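## Task

A slant-cut wooden offcut lies loose on the palm of the hand, which faces up. Rotate it inside the hand until its orientation relative to the hand matches the two goal pictures. Only this hand may touch it; the wrist camera, the camera post and the arm's last link count as hand. The task fails if the offcut touches anything else or leaves the hand. To complete it, keep the offcut still for a moment, resting in the palm or the fingers and clear of the wrist, the camera and its post. The palm must face straight up. No hand motor may read "moving" or "overload" or be building toward a shutdown; a motor that was off from the very start is exempt. Then declare the task done.

## Robot and tools

Robot: one six-joint FANUC CRX arm with a right-handed LEAP-style hand, which has index, middle and ring fingers plus a thumb and 16 motors. The hand faces palm up with the object loose on it. Cameras: cam_head_left and cam_head_right (fixed, 896x504) and cam_wrist (on the hand, 896x504). Reference goal pictures are returned by show_instructions.

Frames. Reported state uses the scene frame. Its origin is on the table top under the arm base, +z is up and +y is to the left when looking along +x. The hand point sits in front of the palm, where the thumb tip meets the index and middle tips. Its axes: +z runs along the straight fingers toward the tips. +x runs across the palm away from the thumb. +y points out of the palm face, and the palm face is at y = -0.062 m. So "palm straight up" means the hand point's +y aligned with world +z. Knuckles are at z = -0.017 m and fingertips reach 0.139 m beyond them. A fixed mast at the wrist (x +0.05 to +0.10, z -0.16 to -0.11, up to y = +0.06 m) can collide with things. Only the rubber fingertip caps grip well.

execute_actions(actions): a list of actions. Each action is a table of up to 15 rows, and each row is applied for one 1/30 s step. If fewer rows are given, the last row repeats until 15 steps have passed. A row is one flat list of 24 numbers, each in [-1, 1]. Positions 1-6 are dx, dy, dz, rx, ry, rz. These are an offset of the hand point from its measured pose at the start of that action, in the hand point's own axes. For a call's first action, the start is the last pose reported. Every row is measured from that same start, not from the row before it. Scale: 1.0 = 0.6 m, or 180 degrees for rx, ry, rz, which together form one rotation vector. Positions 7-22 are absolute goal angles for the hinges, each scaled between its two stops, in this order: index_mcp, index_abd, index_pip, index_dip, thumb_cmc, thumb_axl, thumb_mcp, thumb_ipl, middle_mcp, middle_abd, middle_pip, middle_dip, ring_mcp, ring_abd, ring_pip, ring_dip. Position 23 is current_limit: -1 to +1 maps to 0-550 mA, with a floor of 11 mA. Position 24 is speed: the set-point moves at (speed+1)/2 of 5.9 rad/s. Both settings persist; they start at +0.4 and -0.6. An empty list just returns state and images.

Hinge meanings, with degrees at +1 and at -1 and the value that counts as straight. For each finger, _mcp curls the finger toward the palm at the knuckle (+128/-18; straight -0.75). _abd swings it sideways away from the thumb (+60/-60; 0.00). _pip bends the middle joint (+108/-29; -0.58) and _dip the end joint (+117/-21; -0.70). For the thumb, thumb_cmc brings the thumb from beside the palm round to in front of it (+120/-20; -0.71). thumb_axl rolls the thumb about its length (+140/-27; -0.68). thumb_mcp (+109/-69; -0.23) and thumb_ipl (+108/-77; -0.17) bend it: toward +z when thumb_axl is straight, and in the cmc swing direction when thumb_axl is near +0.40. A low current limit weakens fingers and also caps their speed.

Arm motion limits. Each control step clips the commanded pose to within 70 mm and 16 degrees of the measured pose. After an action, the arm only goes as far as the last clipped pose, so large changes need several actions. If the pose cannot be fully reached, position wins over orientation.

move(target, speed, blocking): target is a single 24-number row as above. Its pose part is an offset from the pose in the latest result showing one. Its hand numbers are sent at the start. The hand point follows a straight path lasting 0.5-10 s. speed is in m/s (0.002-0.5, default 0.25), and turning is limited to twice that in rad/s. The path does not avoid obstacles. The move returns a "move:" line whose endings include done, off_target, moving, held and fault. limits=paced means the pose was clipped; limits=held means a check blocked some steps. With blocking=false the call returns after 0.5 s; poll it with wait(0) or brake it with stop. No other motion commands are accepted until the move ends.

wait(seconds 0-10) runs the scene while the last command is held. stop brakes a running move. zoom_image(camera, region [x0,y0,x1,y1] pixels, at most 504x504) enlarges part of the latest image. show_instructions shows the goal images. read_manual gives the licence texts. finished_scene(scene) ends the given scene irreversibly and reports success.

Result lines. The state gives end_effector_position in metres and end_effector_quat_wxyz in the scene frame. "Hand target" is where the controller is driving. Per motor, in the order above: hand_goal is the written goals, and resending them keeps a grip. hand_measured is the actual positions, and resending those loosens a grip. hand_current_ma is positive when pushing toward -1. hand_state is one of moving, goal, blocked or overload. A motor at 495 mA or more accumulates time; after 5 s it shuts down for 10 s. MOTOR HOT warns of overheating.

Avoid the following. Letting the object fall or touch anything besides the hand. Knocking things off the table. Pressing into anything solid: the arm is stiff, and contact torque at a joint's load limit or 150 N of outside force causes a fault stop of 10 s that skips the rest of the call. After a fault or a HAND FAULT line, the remaining motion calls in that reply are not run. Long high-current finger squeezes. Ending while the palm is tilted, while the object touches the wrist, camera or post, or while any motor is still moving.

Each tool is called after "Call:" as a command line: name --argument value for each argument, lists and objects as JSON in quotes; but a table of rows of numbers goes row by row, as --pt "numbers of a row", without its own name.

Reference images:

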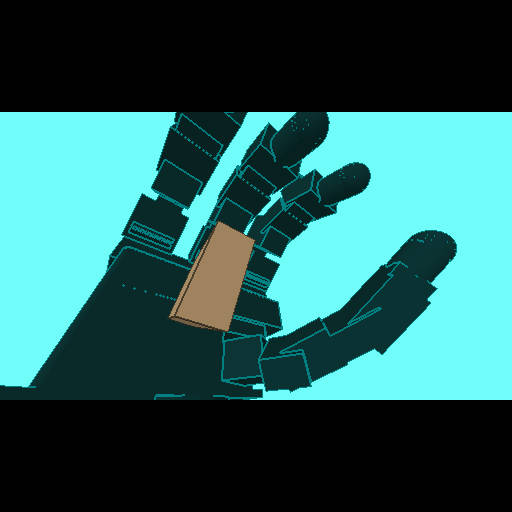

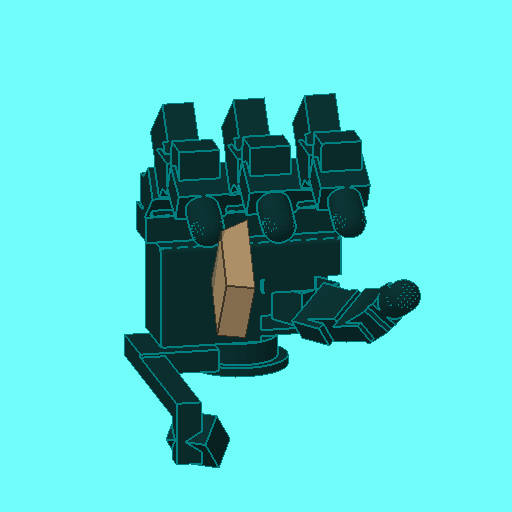

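## Session

Call:
execute_actions --actions '[]'

Scene clock: 0.00 s.
end_effector_position=(+0.5993, -0.0446, +0.4258) hand_goal=(-0.046, +0.000, +0.008, -0.280, +0.104, -0.266, -0.032, +0.018, -0.046, +0.000, +0.008, -0.280, -0.046, +0.000, +0.008, -0.280) hand_measured=(-0.060, +0.000, +0.006, -0.282, +0.088, -0.270, -0.034, +0.016, -0.064, +0.000, +0.006, -0.282, -0.060, +0.000, +0.006, -0.282) hand_current_ma=(-86, +0, -14, -13, -79, -26, -12, -11, -96, +0, -14, -12, -86, +0, -14, -14) hand_state=(goal, goal, goal, goal, goal, goal, goal, goal, goal, goal, goal, goal, goal, goal, goal, goal) hand_current_limit=0.40 hand_speed=-0.60 end_effector_quat_wxyz=(+0.695, +0.710, +0.075, +0.082)
Joint positions: [ 0.425  0.544  0.34  -1.613  1.728  1.35 ]
Joint velocities: [-0.     0.    -0.     0.     0.001  0.001]
Hand target: +0.599, -0.045, +0.426; +0.695, +0.710, +0.075, +0.082

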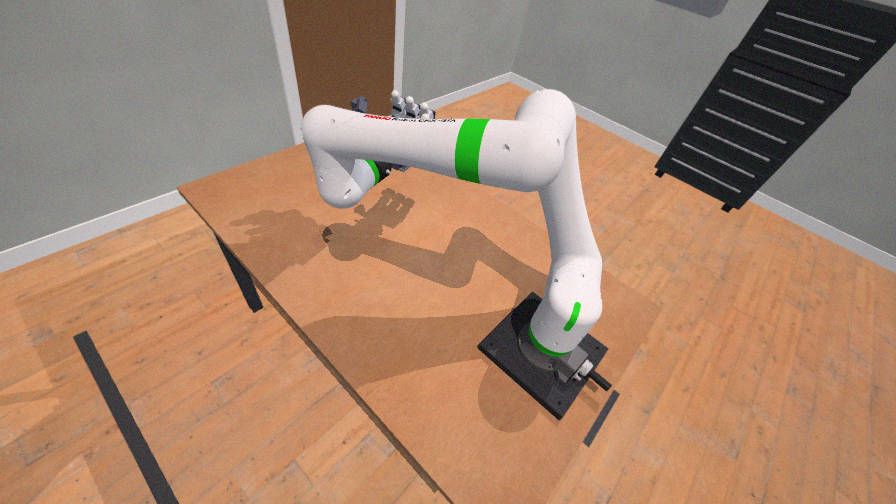

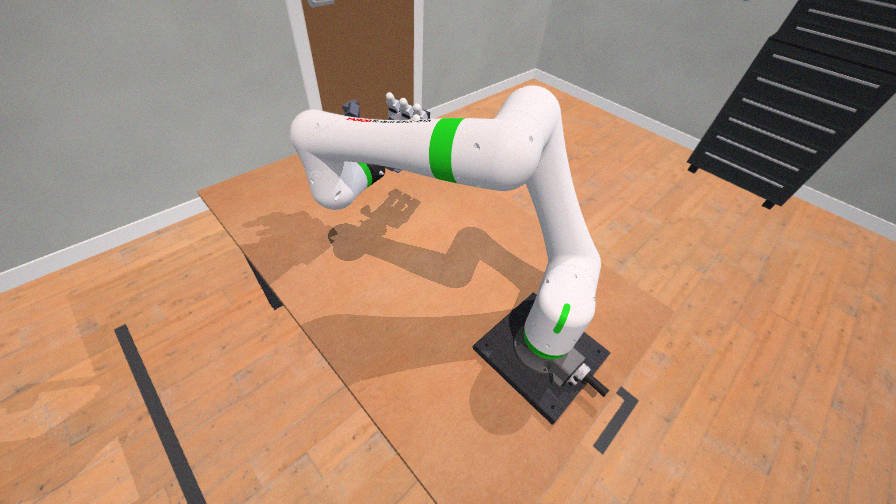

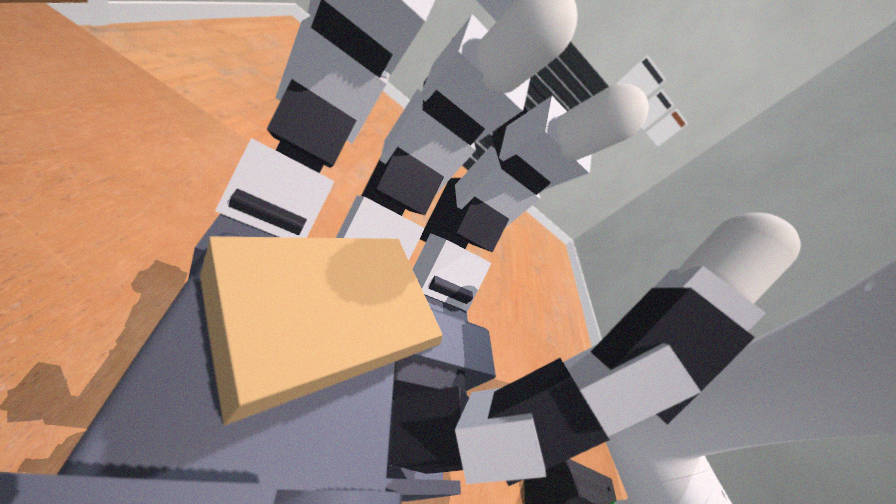

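Call:
zoom_image --camera "cam_wrist" --region '[150, 190, 550, 490]'

Call:
show_instructions

Region (150, 190, 550, 490) of cam_wrist's 896x504 image, scaled by 1.260, with more detail than that image has; it fills the top 378 rows of this view, and the rest is white.

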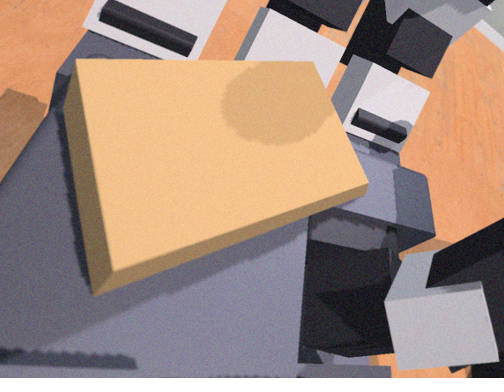

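Reference images for this scene: goal picture from the wrist camera place, goal picture looking into the palm.

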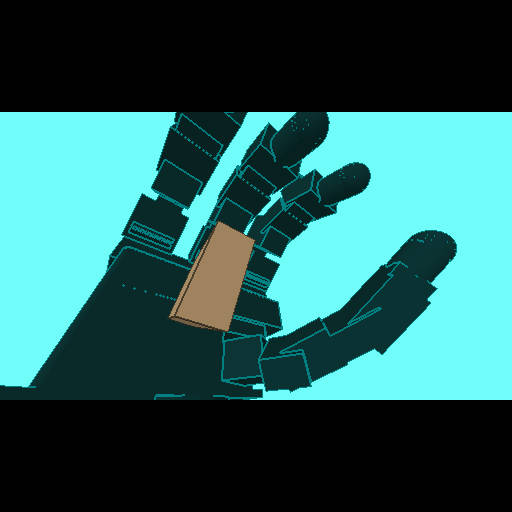

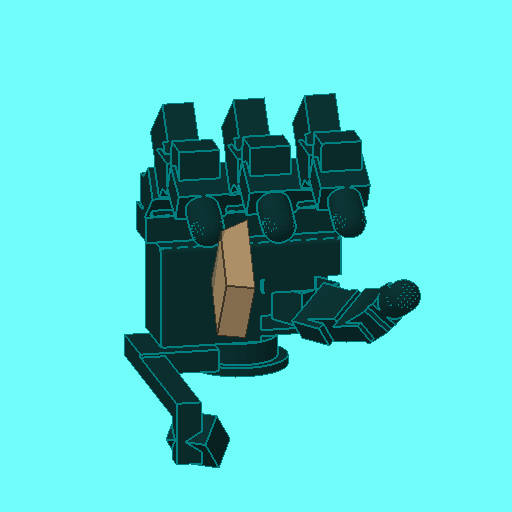

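Call:
execute_actions --actions '[[[0,0,0,0,0,0,-0.046,0,0.008,-0.28,0.104,-0.266,-0.032,0.018,0.15,0,0.591,0.29,-0.205,0,0.883,0.558,0.2,-0.3]],[[0,0,0,0,0,0,-0.046,0,0.008,-0.28,0.104,-0.266,-0.032,0.018,0.24,0,0.591,0.29,-0.205,0,0.883,0.558,0.2,-0.3]]]'

Scene clock: 121.00 s.
end_effector_position=(+0.5993, -0.0446, +0.4258) hand_goal=(-0.046, +0.000, +0.008, -0.280, +0.104, -0.266, -0.032, +0.018, +0.240, +0.000, +0.590, +0.290, -0.206, +0.000, +0.882, +0.558) hand_measured=(-0.060, +0.000, +0.006, -0.282, +0.088, -0.270, -0.034, +0.016, +0.218, +0.000, +0.576, +0.284, -0.210, +0.000, +0.882, +0.556) hand_current_ma=(-85, +0, -14, -13, -79, -26, -12, -11, -117, +0, -86, -38, -26, +0, -2, -13) hand_state=(goal, goal, goal, goal, goal, goal, goal, goal, blocked, goal, goal, goal, goal, goal, goal, goal) hand_current_limit=0.20 hand_speed=-0.30 end_effector_quat_wxyz=(+0.695, +0.710, +0.075, +0.082)
Joint positions: [ 0.425  0.544  0.34  -1.613  1.728  1.35 ]
Joint velocities: [-0.  0.  0.  0. -0.  0.]
Hand target: +0.599, -0.045, +0.426; +0.695, +0.710, +0.075, +0.082
Off the commanded pose: 0.000 m, 0 deg.
camera_calibration (this result's frames):
cam_wrist: T_world_to_cam=[[-0.787972, -0.134615, 0.600815, 0.235265], [-0.536116, 0.629877, -0.561992, 0.544393], [-0.302787, -0.76494, -0.568495, 0.509742], [0, 0, 0, 1]] pos_world=[0.631583, 0.0786921, 0.454379]

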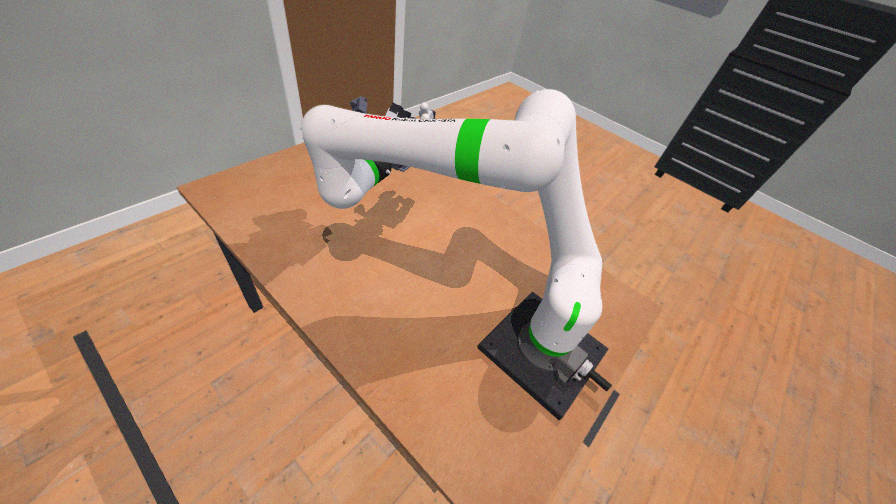

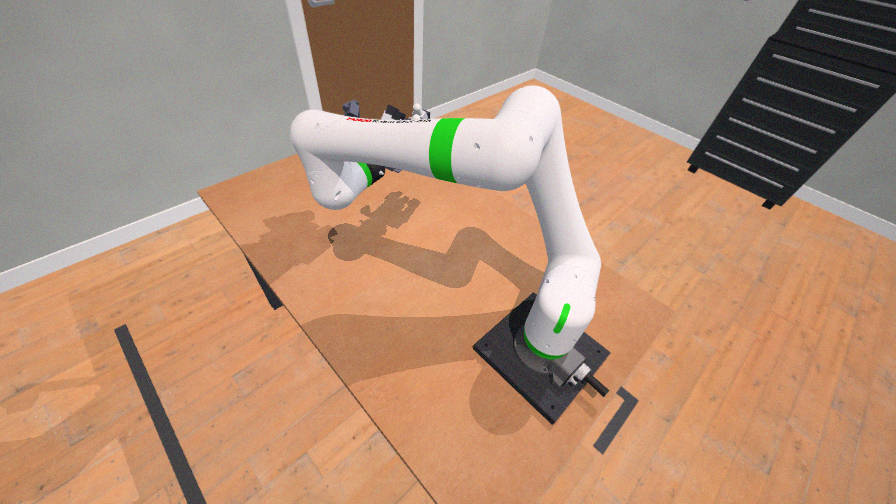

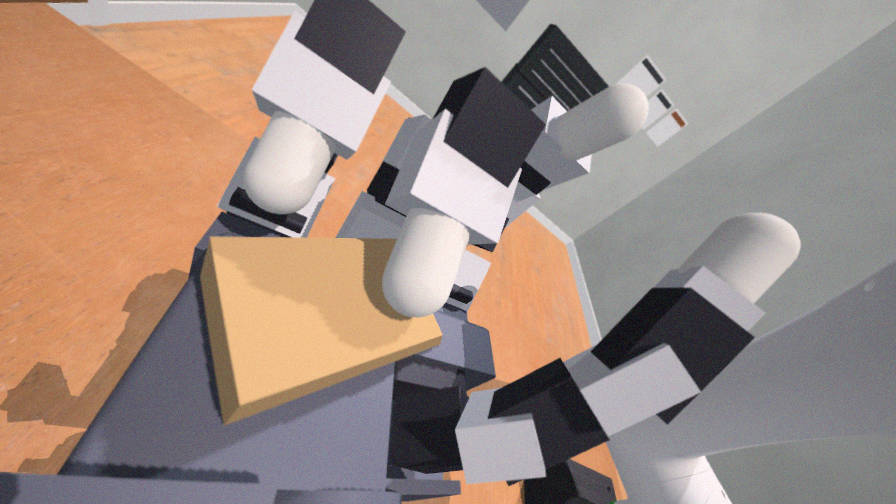

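Call:
execute_actions --actions '[[[0,0,0,0,0,0,-0.046,0,0.008,-0.28,0.104,-0.266,-0.032,0.018,0.24,0,0.591,0.29,0.068,0,0.854,0.37,0.2,-0.6]],[[0,0,0,0,0,0,-0.046,0,0.008,-0.28,0.104,-0.266,-0.032,0.018,0.24,0,0.591,0.29,0.2,0,0.8,0.27,0.2,-0.75]],[[0,0,0,0,0,0,-0.046,0,0.008,-0.28,0.104,-0.266,-0.032,0.018,0.24,0,0.591,0.29,0.342,0,0.737,0.167,0.2,-0.75]]]'

Scene clock: 134.70 s.
end_effector_position=(+0.5993, -0.0446, +0.4258) hand_goal=(-0.046, +0.000, +0.008, -0.280, +0.104, -0.266, -0.032, +0.018, +0.240, +0.000, +0.590, +0.290, +0.342, +0.000, +0.736, +0.166) hand_measured=(-0.060, +0.000, +0.006, -0.282, +0.088, -0.270, -0.034, +0.016, +0.218, +0.000, +0.574, +0.282, +0.330, +0.000, +0.740, +0.170) hand_current_ma=(-85, +0, -14, -13, -79, -26, -12, -11, -118, +0, -87, -42, -69, +0, +19, +22) hand_state=(goal, goal, goal, goal, goal, goal, goal, goal, blocked, goal, goal, goal, goal, goal, goal, goal) hand_current_limit=0.20 hand_speed=-0.75 end_effector_quat_wxyz=(+0.695, +0.710, +0.075, +0.082)
Joint positions: [ 0.425  0.544  0.34  -1.613  1.728  1.35 ]
Joint velocities: [-0.     0.001  0.    -0.    -0.001  0.001]
Hand target: +0.599, -0.045, +0.426; +0.695, +0.710, +0.075, +0.082
Off the commanded pose: 0.000 m, 0 deg.
camera_calibration (this result's frames):
cam_wrist: T_world_to_cam=[[-0.787972, -0.134615, 0.600815, 0.235265], [-0.536115, 0.629878, -0.561992, 0.544393], [-0.302787, -0.76494, -0.568495, 0.509743], [0, 0, 0, 1]] pos_world=[0.631583, 0.0786921, 0.45438]

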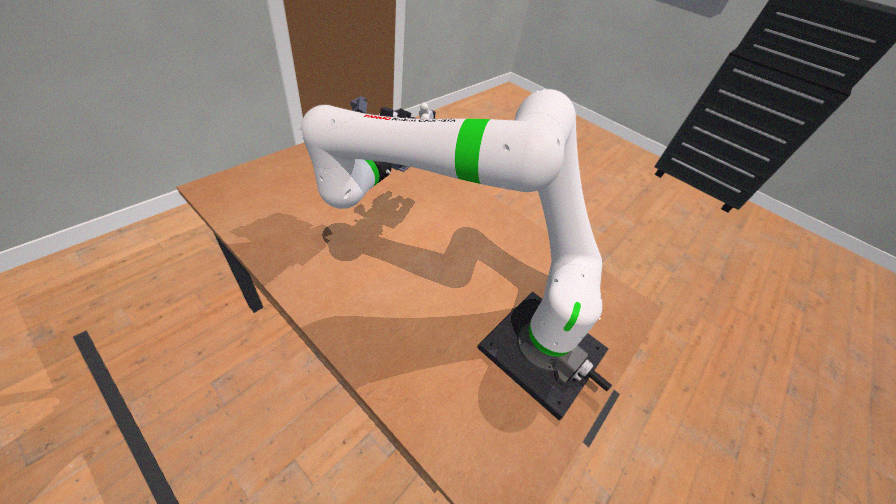

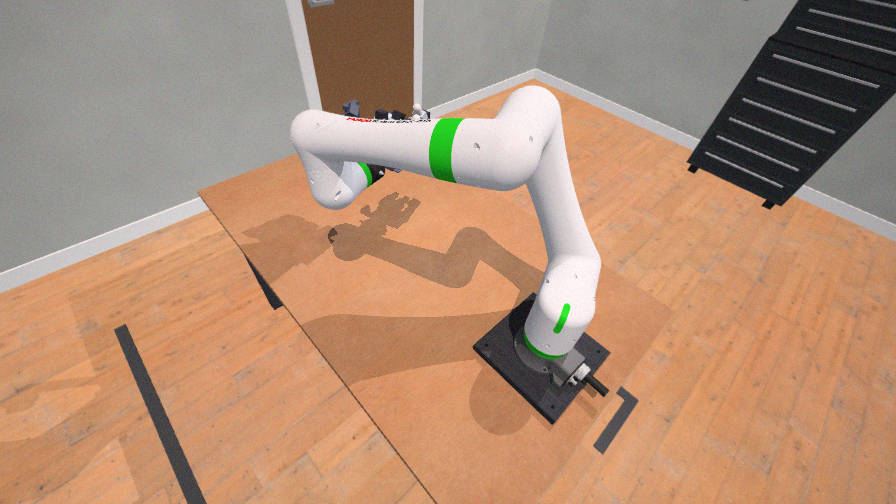

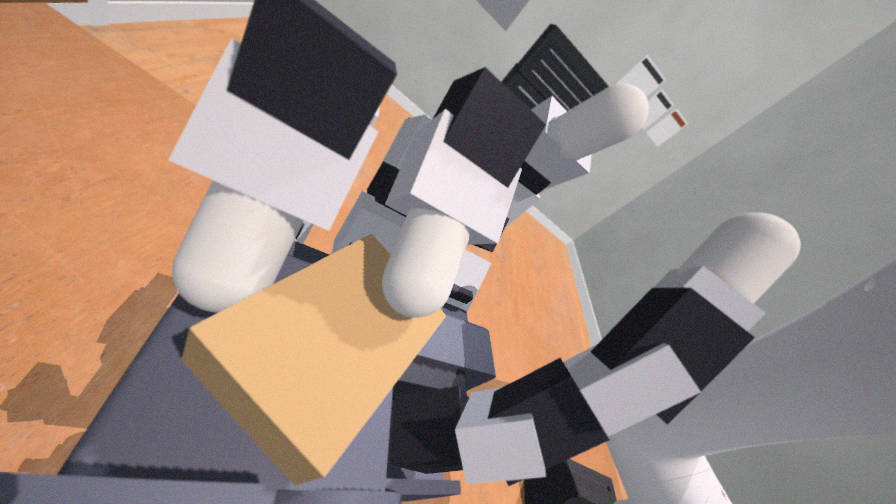

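Call:
execute_actions --actions '[[[0,0,0,0,0,0,-0.046,0,0.008,-0.28,0.104,-0.266,-0.032,0.018,0.24,0,0.591,0.29,0.51,0,0.56,0.15,0.2,-0.75]],[[0,0,0,0,0,0,-0.046,0,0.008,-0.28,0.104,-0.266,-0.032,0.018,0.24,0,0.591,0.29,0.685,-0.1,0.372,0.13,0.2,-0.75]],[[0,0,0,0,0,0,-0.046,0,0.008,-0.28,0.104,-0.266,-0.032,0.018,0.24,0,0.591,0.29,0.685,-0.1,0.372,0.13,0.2,-0.75]]]'

Scene clock: 148.67 s.
end_effector_position=(+0.5993, -0.0446, +0.4258) hand_goal=(-0.046, +0.000, +0.008, -0.280, +0.104, -0.266, -0.032, +0.018, +0.240, +0.000, +0.590, +0.290, +0.684, -0.100, +0.372, +0.130) hand_measured=(-0.060, +0.000, +0.006, -0.282, +0.088, -0.270, -0.034, +0.016, +0.216, +0.000, +0.574, +0.284, +0.680, -0.096, +0.384, +0.140) hand_current_ma=(-85, +0, -14, -13, -79, -26, -12, -11, -125, +0, -87, -33, -24, +17, +57, +52) hand_state=(goal, goal, goal, goal, goal, goal, goal, goal, blocked, goal, goal, goal, goal, goal, goal, goal) hand_current_limit=0.20 hand_speed=-0.75 end_effector_quat_wxyz=(+0.695, +0.710, +0.075, +0.082)
Joint positions: [ 0.425  0.544  0.34  -1.613  1.728  1.35 ]
Joint velocities: [ 0.     0.    -0.001 -0.     0.    -0.001]
Hand target: +0.599, -0.045, +0.426; +0.695, +0.710, +0.075, +0.082
Off the commanded pose: 0.000 m, 0 deg.
camera_calibration (this result's frames):
cam_wrist: T_world_to_cam=[[-0.787972, -0.134615, 0.600815, 0.235265], [-0.536115, 0.629877, -0.561992, 0.544393], [-0.302787, -0.76494, -0.568495, 0.509743], [0, 0, 0, 1]] pos_world=[0.631583, 0.078692, 0.454379]

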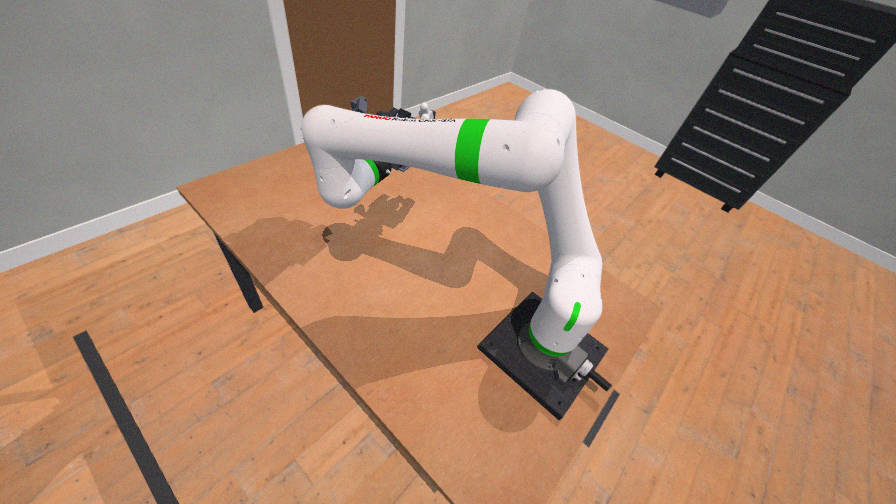

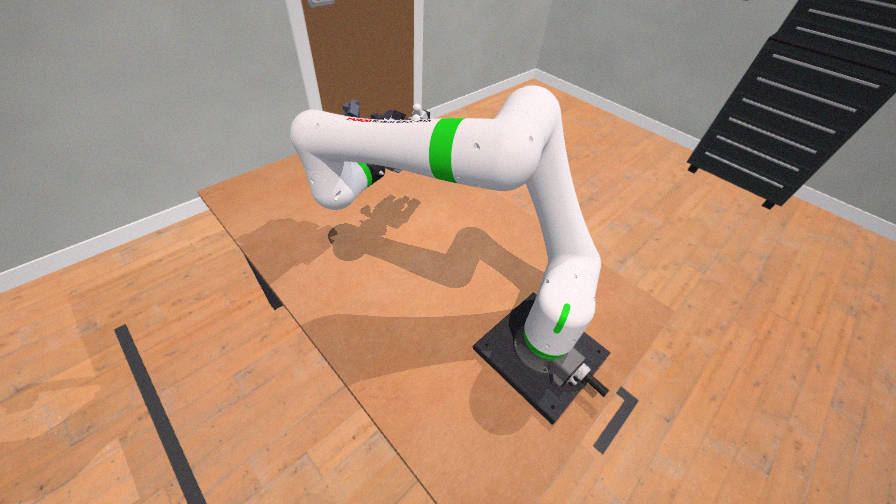

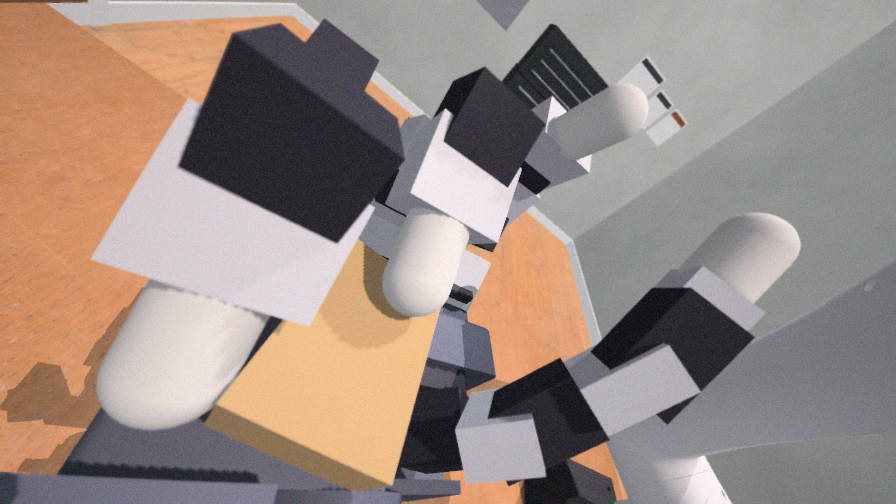

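Call:
execute_actions --actions '[[[0,0,0,0,0,0,-0.046,0,0.008,-0.28,-0.9,-0.68,-0.032,0.018,0.24,0,0.591,0.29,0.75,0.1,0.1,0.45,0.2,-0.5]],[[0,0,0,0,0,0,-0.046,0,0.008,-0.28,-0.9,-0.68,-0.032,0.018,0.24,0,0.591,0.29,0.863,-0.1,-0.21,0.75,0.2,-0.5]],[[0,0,0,0,0,0,-0.046,0,0.008,-0.28,-0.9,-0.68,-0.032,0.018,0.24,0,0.591,0.29,0.863,-0.5,-0.21,0.75,0.2,-0.7]],[[0,0,0,0,0,0,-0.046,0,0.008,-0.28,-0.9,-0.68,-0.032,0.018,0.24,0,0.591,0.29,0.863,-0.8,-0.21,0.75,0.2,-0.7]]]'

Scene clock: 175.33 s.
end_effector_position=(+0.5993, -0.0446, +0.4258) hand_goal=(-0.046, +0.000, +0.008, -0.280, -0.900, -0.680, -0.032, +0.018, +0.240, +0.000, +0.590, +0.290, +0.862, -0.800, -0.210, +0.750) hand_measured=(-0.060, +0.000, +0.006, -0.282, -0.910, -0.680, -0.034, +0.016, +0.216, +0.002, +0.574, +0.284, +0.864, -0.384, -0.208, +0.748) hand_current_ma=(-85, +0, -14, -13, -51, -2, -10, -10, -128, +9, -87, -33, +12, +330, +6, -12) hand_state=(goal, goal, goal, goal, goal, goal, goal, goal, blocked, goal, goal, goal, goal, blocked, goal, goal) hand_current_limit=0.20 hand_speed=-0.70 end_effector_quat_wxyz=(+0.695, +0.710, +0.075, +0.082)
Joint positions: [ 0.425  0.544  0.34  -1.613  1.728  1.35 ]
Joint velocities: [-0.     0.001  0.    -0.001 -0.001 -0.001]
Hand target: +0.599, -0.045, +0.426; +0.695, +0.710, +0.075, +0.082
Off the commanded pose: 0.000 m, 0 deg.
camera_calibration (this result's frames):
cam_wrist: T_world_to_cam=[[-0.787972, -0.134615, 0.600815, 0.235265], [-0.536116, 0.629877, -0.561991, 0.544393], [-0.302787, -0.76494, -0.568495, 0.509743], [0, 0, 0, 1]] pos_world=[0.631583, 0.078692, 0.454379]

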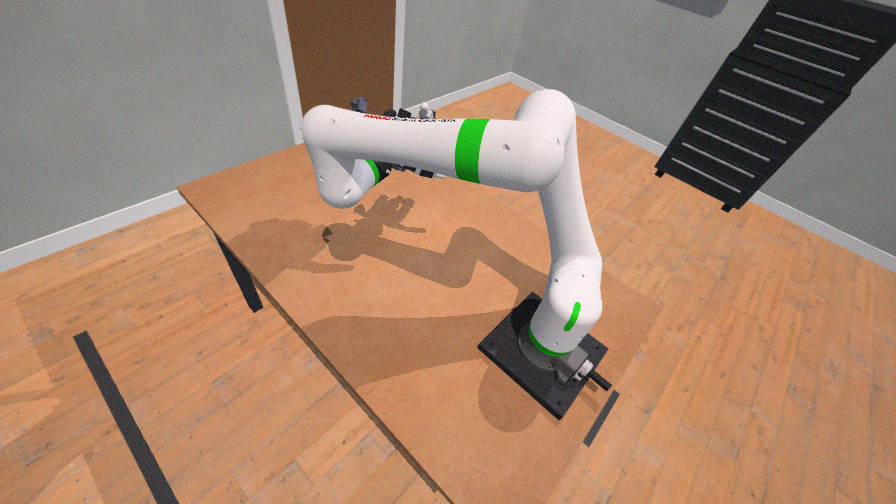

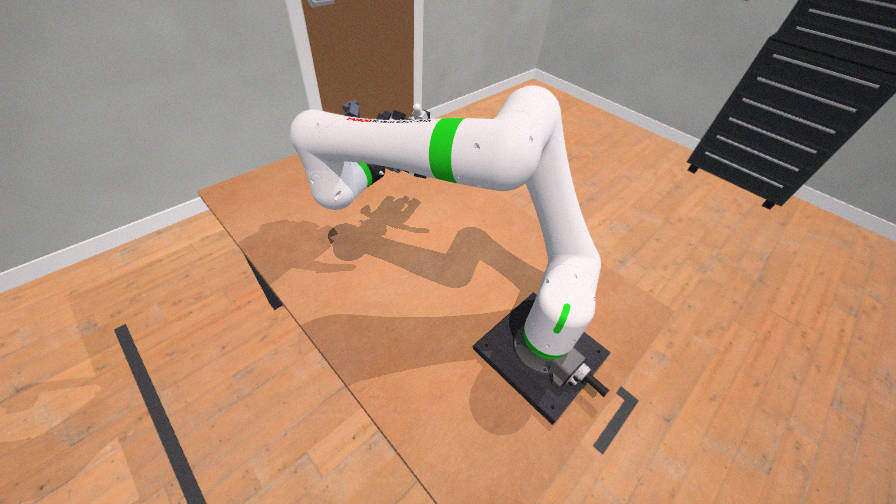

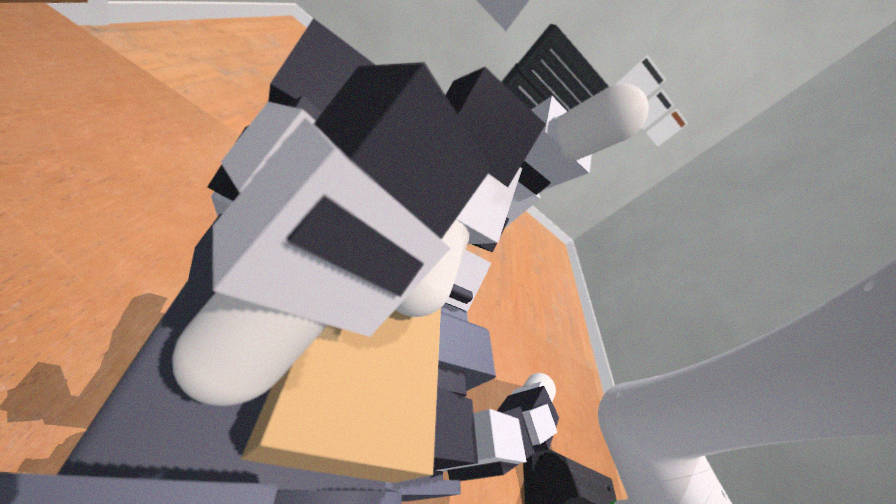

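Call:
execute_actions --actions '[[[0,0,0,0,0,0,-0.2,-0.7,0.008,-0.28,-0.9,-0.68,-0.032,0.018,0.26,-0.3,0.591,0.29,0.863,-0.6,-0.21,0.75,0.2,-0.6]],[[0,0,0,0,0,0,-0.2,-0.7,0.008,-0.28,-0.9,-0.68,-0.032,0.018,0.26,-0.6,0.591,0.29,0.863,-0.8,-0.21,0.75,0.2,-0.6]],[[0,0,0,0,0,0,-0.2,-0.7,0.008,-0.28,-0.9,-0.68,-0.032,0.018,0.26,-0.6,0.591,0.29,0.863,-0.95,-0.21,0.75,0.2,-0.6]]]'

Scene clock: 192.43 s.
end_effector_position=(+0.5993, -0.0446, +0.4258) hand_goal=(-0.200, -0.700, +0.008, -0.280, -0.900, -0.680, -0.032, +0.018, +0.260, -0.600, +0.590, +0.290, +0.862, -0.950, -0.210, +0.750) hand_measured=(-0.206, -0.698, +0.006, -0.282, -0.910, -0.680, -0.034, +0.016, +0.242, -0.546, +0.574, +0.292, +0.850, -0.444, -0.212, +0.748) hand_current_ma=(-30, +5, -12, -13, -51, -2, -10, -10, -97, +256, -96, +11, -70, +330, -11, -9) hand_state=(goal, goal, goal, goal, goal, goal, goal, goal, goal, blocked, goal, goal, goal, blocked, goal, goal) hand_current_limit=0.20 hand_speed=-0.60 end_effector_quat_wxyz=(+0.695, +0.710, +0.075, +0.082)
Joint positions: [ 0.425  0.544  0.34  -1.613  1.728  1.35 ]
Joint velocities: [ 0.    -0.001  0.    -0.    -0.    -0.001]
Hand target: +0.599, -0.045, +0.426; +0.695, +0.710, +0.075, +0.082
Off the commanded pose: 0.000 m, 0 deg.
camera_calibration (this result's frames):
cam_wrist: T_world_to_cam=[[-0.787972, -0.134615, 0.600815, 0.235265], [-0.536116, 0.629877, -0.561991, 0.544393], [-0.302787, -0.76494, -0.568495, 0.509742], [0, 0, 0, 1]] pos_world=[0.631583, 0.078692, 0.454379]

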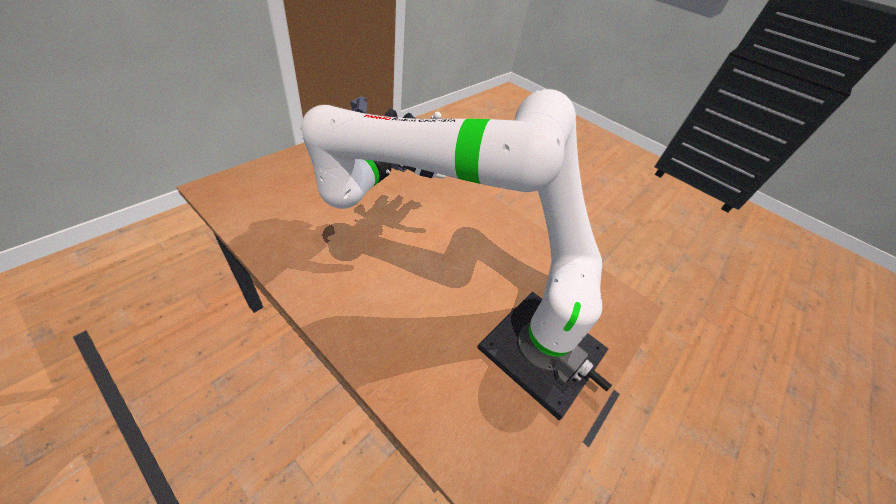

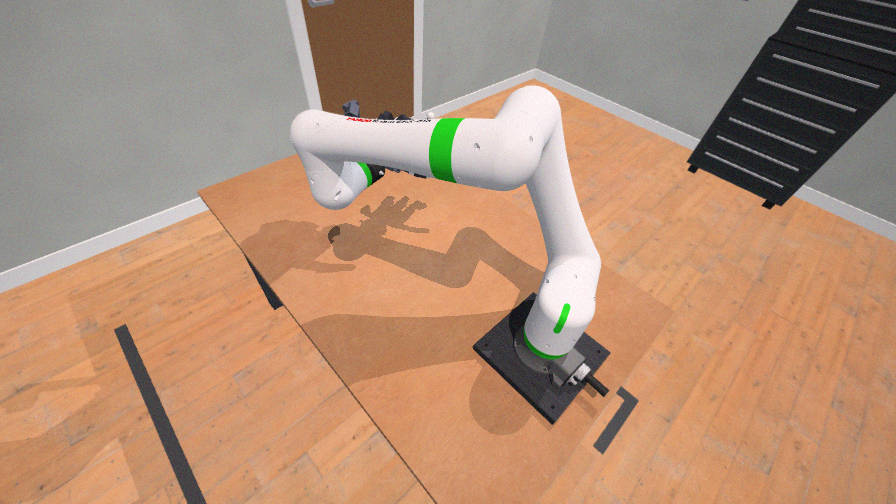

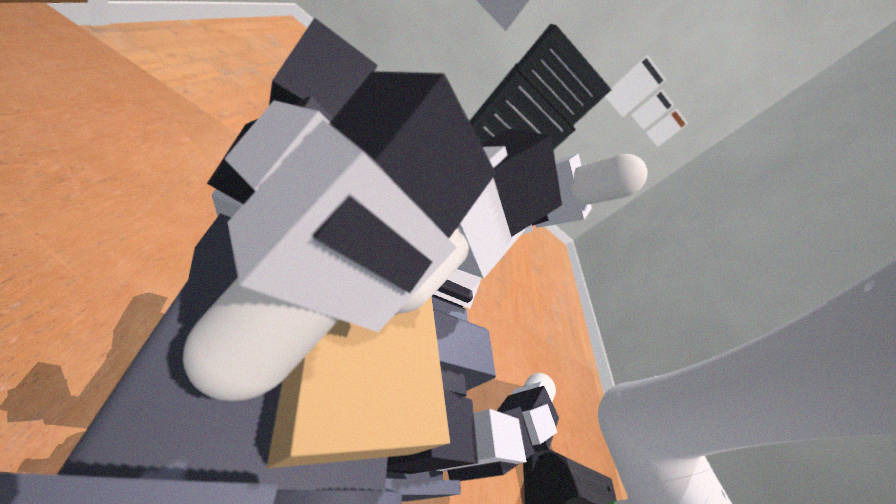

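Call:
execute_actions --actions '[[[0,0,0,0,0,0,-0.2,-0.7,0.008,-0.28,-0.9,-0.68,-0.032,0.018,0.26,-0.55,0.591,0.29,0.75,0.1,-0.21,0.5,0.2,-0.3]],[[0,0,0,0,0,0,-0.2,-0.7,0.008,-0.28,-0.9,-0.68,-0.032,0.018,0.0,-0.55,0.3,0.0,0.2,0.0,-0.21,0.0,0.2,-0.3]],[[0,0,0,0,0,0,-0.2,-0.3,0.008,-0.28,-0.9,-0.68,-0.032,0.018,-0.2,0,0.0,-0.28,-0.2,0.0,0,-0.28,0.2,-0.3]]]'

Scene clock: 202.57 s.
end_effector_position=(+0.5993, -0.0446, +0.4258) hand_goal=(-0.200, -0.300, +0.008, -0.280, -0.900, -0.680, -0.032, +0.018, -0.200, +0.000, +0.000, -0.280, -0.200, +0.000, +0.000, -0.280) hand_measured=(-0.206, -0.306, +0.006, -0.282, -0.910, -0.680, -0.034, +0.016, -0.206, -0.066, +0.002, -0.276, -0.100, +0.004, -0.002, -0.276) hand_current_ma=(-30, -22, -12, -13, -51, -2, -10, -10, -36, -56, +10, +16, +20, +16, -12, +19) hand_state=(goal, moving, goal, goal, goal, goal, goal, goal, goal, moving, goal, goal, moving, goal, goal, goal) hand_current_limit=0.20 hand_speed=-0.30 end_effector_quat_wxyz=(+0.695, +0.710, +0.075, +0.082)
Joint positions: [ 0.425  0.544  0.34  -1.613  1.728  1.35 ]
Joint velocities: [ 0.     0.     0.    -0.001 -0.     0.   ]
Hand target: +0.599, -0.045, +0.426; +0.695, +0.710, +0.075, +0.082
Off the commanded pose: 0.000 m, 0 deg.
camera_calibration (this result's frames):
cam_wrist: T_world_to_cam=[[-0.787972, -0.134615, 0.600815, 0.235265], [-0.536116, 0.629877, -0.561991, 0.544393], [-0.302787, -0.76494, -0.568495, 0.509742], [0, 0, 0, 1]] pos_world=[0.631583, 0.0786921, 0.454379]

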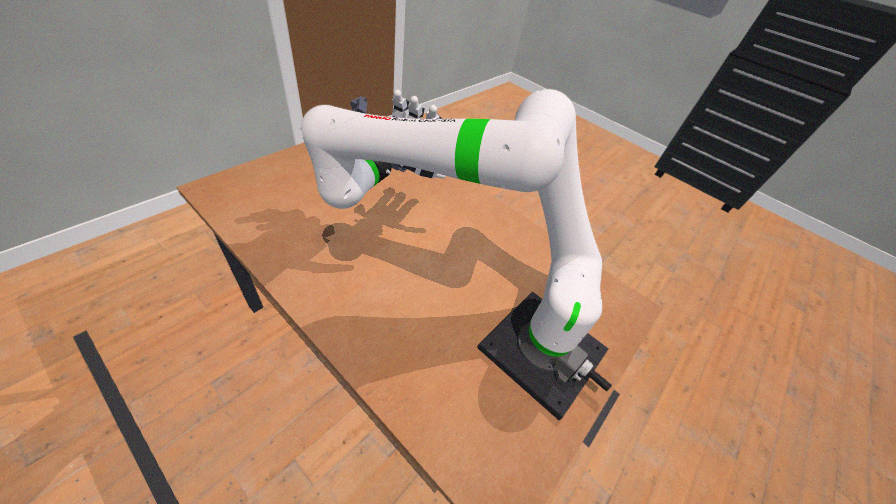

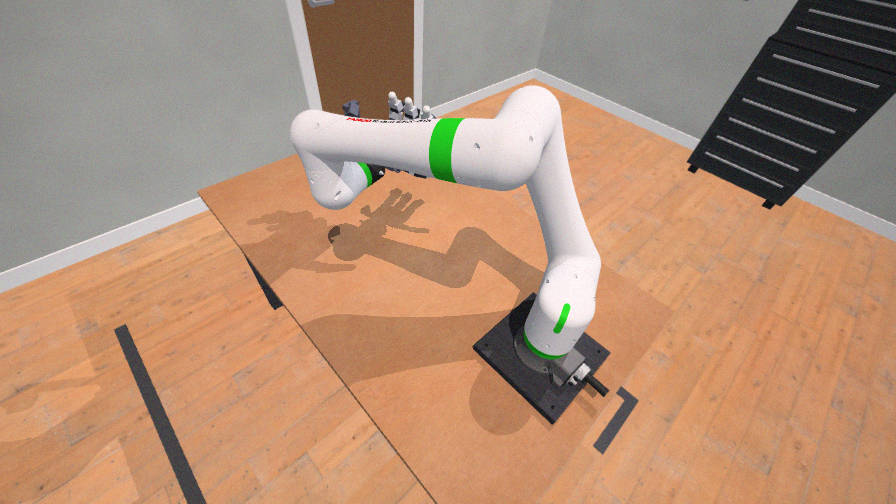

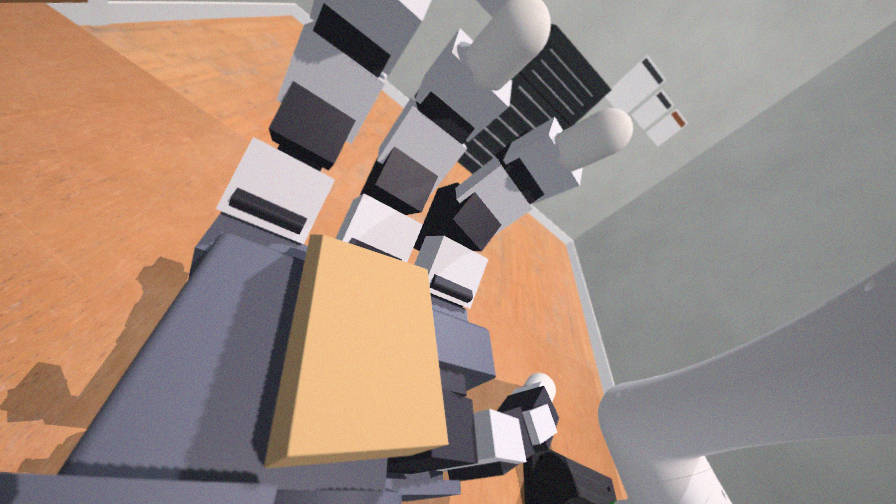

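Call:
execute_actions --actions '[[[0,0,0,0,0,0,-0.4,-0.8,0.008,-0.28,-0.9,-0.68,-0.032,0.018,-0.25,0.15,0.87,0.14,-0.2,0.3,0,-0.28,0.2,-0.3]],[[0,0,0,0,0,0,-0.4,-0.8,0.008,-0.28,-0.9,-0.68,-0.032,0.018,-0.1,0.15,0.87,0.14,-0.2,0.3,0,-0.28,0.2,-0.5]],[[0,0,0,0,0,0,-0.4,-0.8,0.008,-0.28,-0.9,-0.68,-0.032,0.018,-0.07,-0.3,0.89,0.16,-0.2,0.3,0,-0.28,0.2,-0.6]]]'

Scene clock: 254.53 s.
end_effector_position=(+0.5993, -0.0446, +0.4258) hand_goal=(-0.400, -0.800, +0.008, -0.280, -0.900, -0.680, -0.032, +0.018, -0.070, -0.300, +0.890, +0.160, -0.200, +0.300, +0.000, -0.280) hand_measured=(-0.406, -0.798, +0.006, -0.282, -0.910, -0.680, -0.034, +0.016, -0.106, -0.236, +0.858, +0.140, -0.206, +0.298, -0.002, -0.276) hand_current_ma=(-36, +7, -11, -13, -51, -2, -10, -10, -172, +70, -175, -105, -31, -11, -12, +18) hand_state=(goal, goal, goal, goal, goal, goal, goal, goal, moving, moving, blocked, moving, goal, goal, goal, goal) hand_current_limit=0.20 hand_speed=-0.60 end_effector_quat_wxyz=(+0.695, +0.710, +0.075, +0.082)
Joint positions: [ 0.425  0.544  0.34  -1.613  1.728  1.35 ]
Joint velocities: [ 0.    -0.    -0.001  0.     0.001 -0.   ]
Hand target: +0.599, -0.045, +0.426; +0.695, +0.710, +0.075, +0.082
Off the commanded pose: 0.000 m, 0 deg.
camera_calibration (this result's frames):
cam_wrist: T_world_to_cam=[[-0.787972, -0.134615, 0.600815, 0.235265], [-0.536116, 0.629877, -0.561991, 0.544393], [-0.302787, -0.76494, -0.568495, 0.509743], [0, 0, 0, 1]] pos_world=[0.631583, 0.078692, 0.454379]

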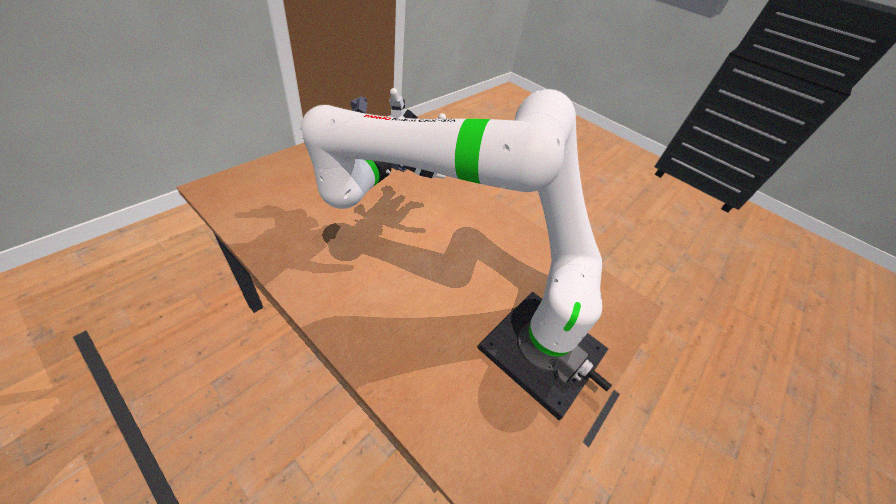

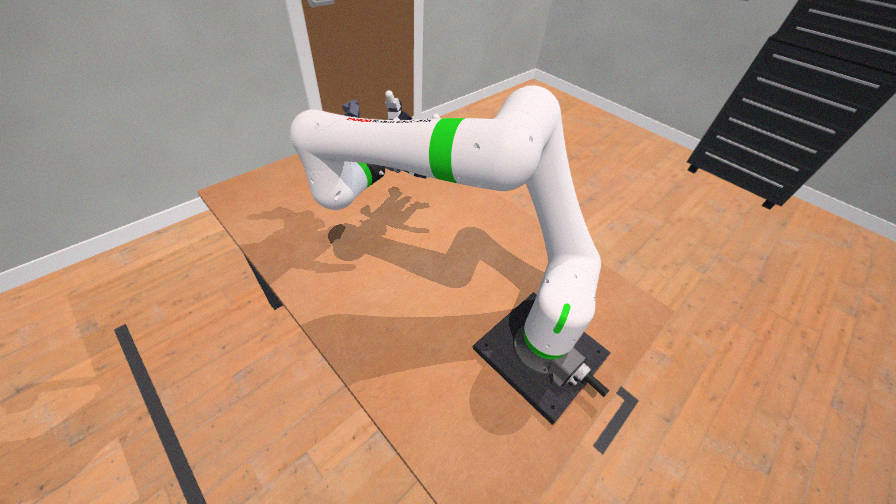

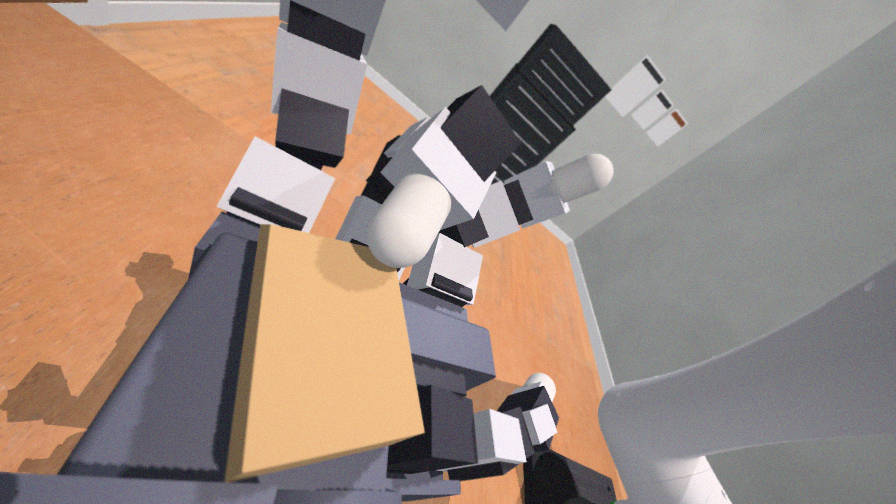

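Call:
execute_actions --actions '[[[0,0,0,0,0,0,-0.4,-0.8,0.008,-0.28,-0.9,-0.68,-0.032,0.018,-0.07,-0.6,0.89,0.16,-0.3,0,0.5,0.3,0.2,-0.6]],[[0,0,0,0,0,0,-0.4,-0.8,0.008,-0.28,-0.9,-0.68,-0.032,0.018,-0.07,-0.6,0.89,0.16,-0.3,0,0.88,0.55,0.2,-0.4]]]'

Scene clock: 266.60 s.
end_effector_position=(+0.5993, -0.0446, +0.4258) hand_goal=(-0.400, -0.800, +0.008, -0.280, -0.900, -0.680, -0.032, +0.018, -0.070, -0.600, +0.890, +0.160, -0.300, +0.000, +0.880, +0.550) hand_measured=(-0.406, -0.798, +0.006, -0.282, -0.910, -0.680, -0.034, +0.016, -0.086, -0.598, +0.882, +0.154, -0.306, +0.004, +0.878, +0.548) hand_current_ma=(-36, +7, -11, -13, -51, -2, -10, -10, -87, +12, -43, -37, -32, +16, -2, -12) hand_state=(goal, goal, goal, goal, goal, goal, goal, goal, goal, goal, goal, goal, goal, goal, moving, moving) hand_current_limit=0.20 hand_speed=-0.40 end_effector_quat_wxyz=(+0.695, +0.710, +0.075, +0.082)
Joint positions: [ 0.425  0.544  0.34  -1.613  1.728  1.35 ]
Joint velocities: [ 0.     0.    -0.     0.001  0.    -0.001]
Hand target: +0.599, -0.045, +0.426; +0.695, +0.710, +0.075, +0.082
Off the commanded pose: 0.000 m, 0 deg.

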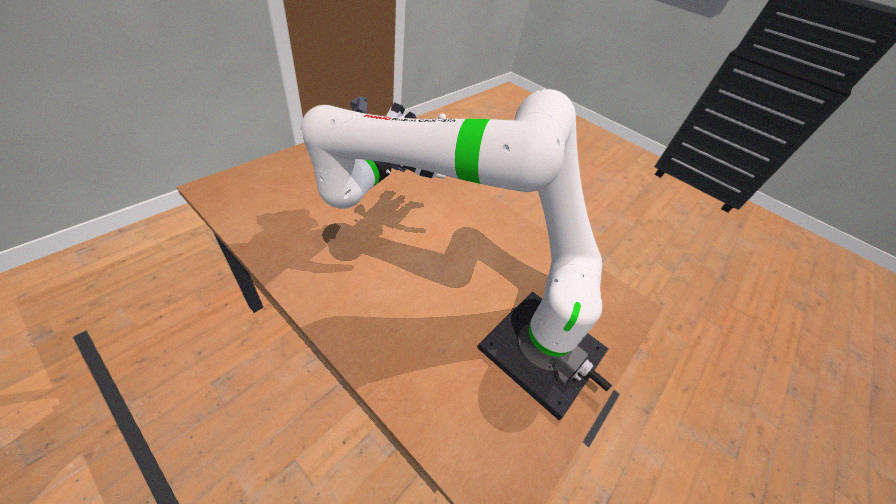

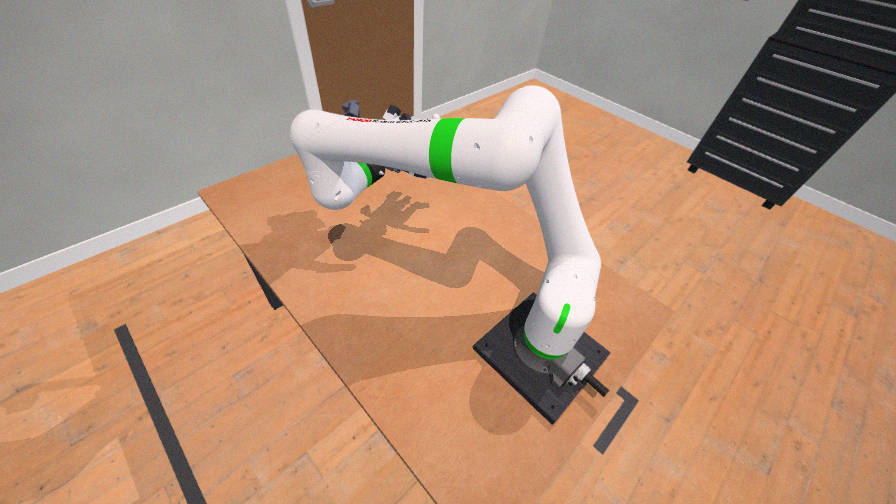

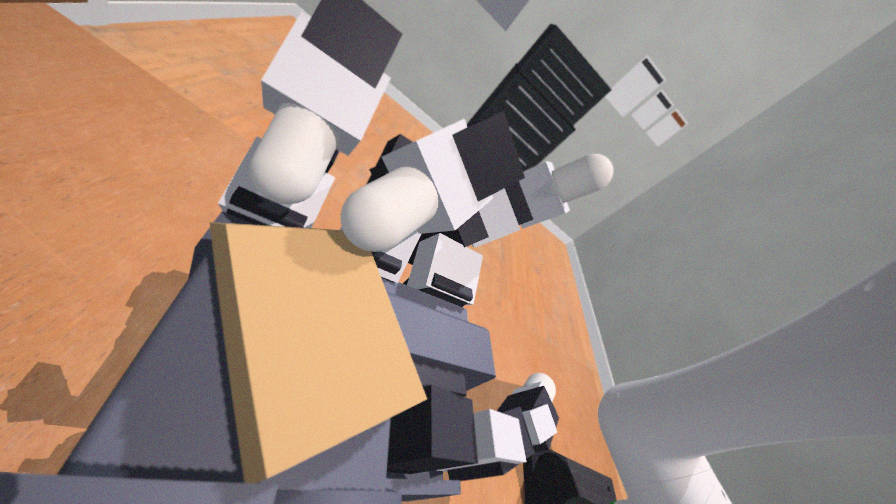

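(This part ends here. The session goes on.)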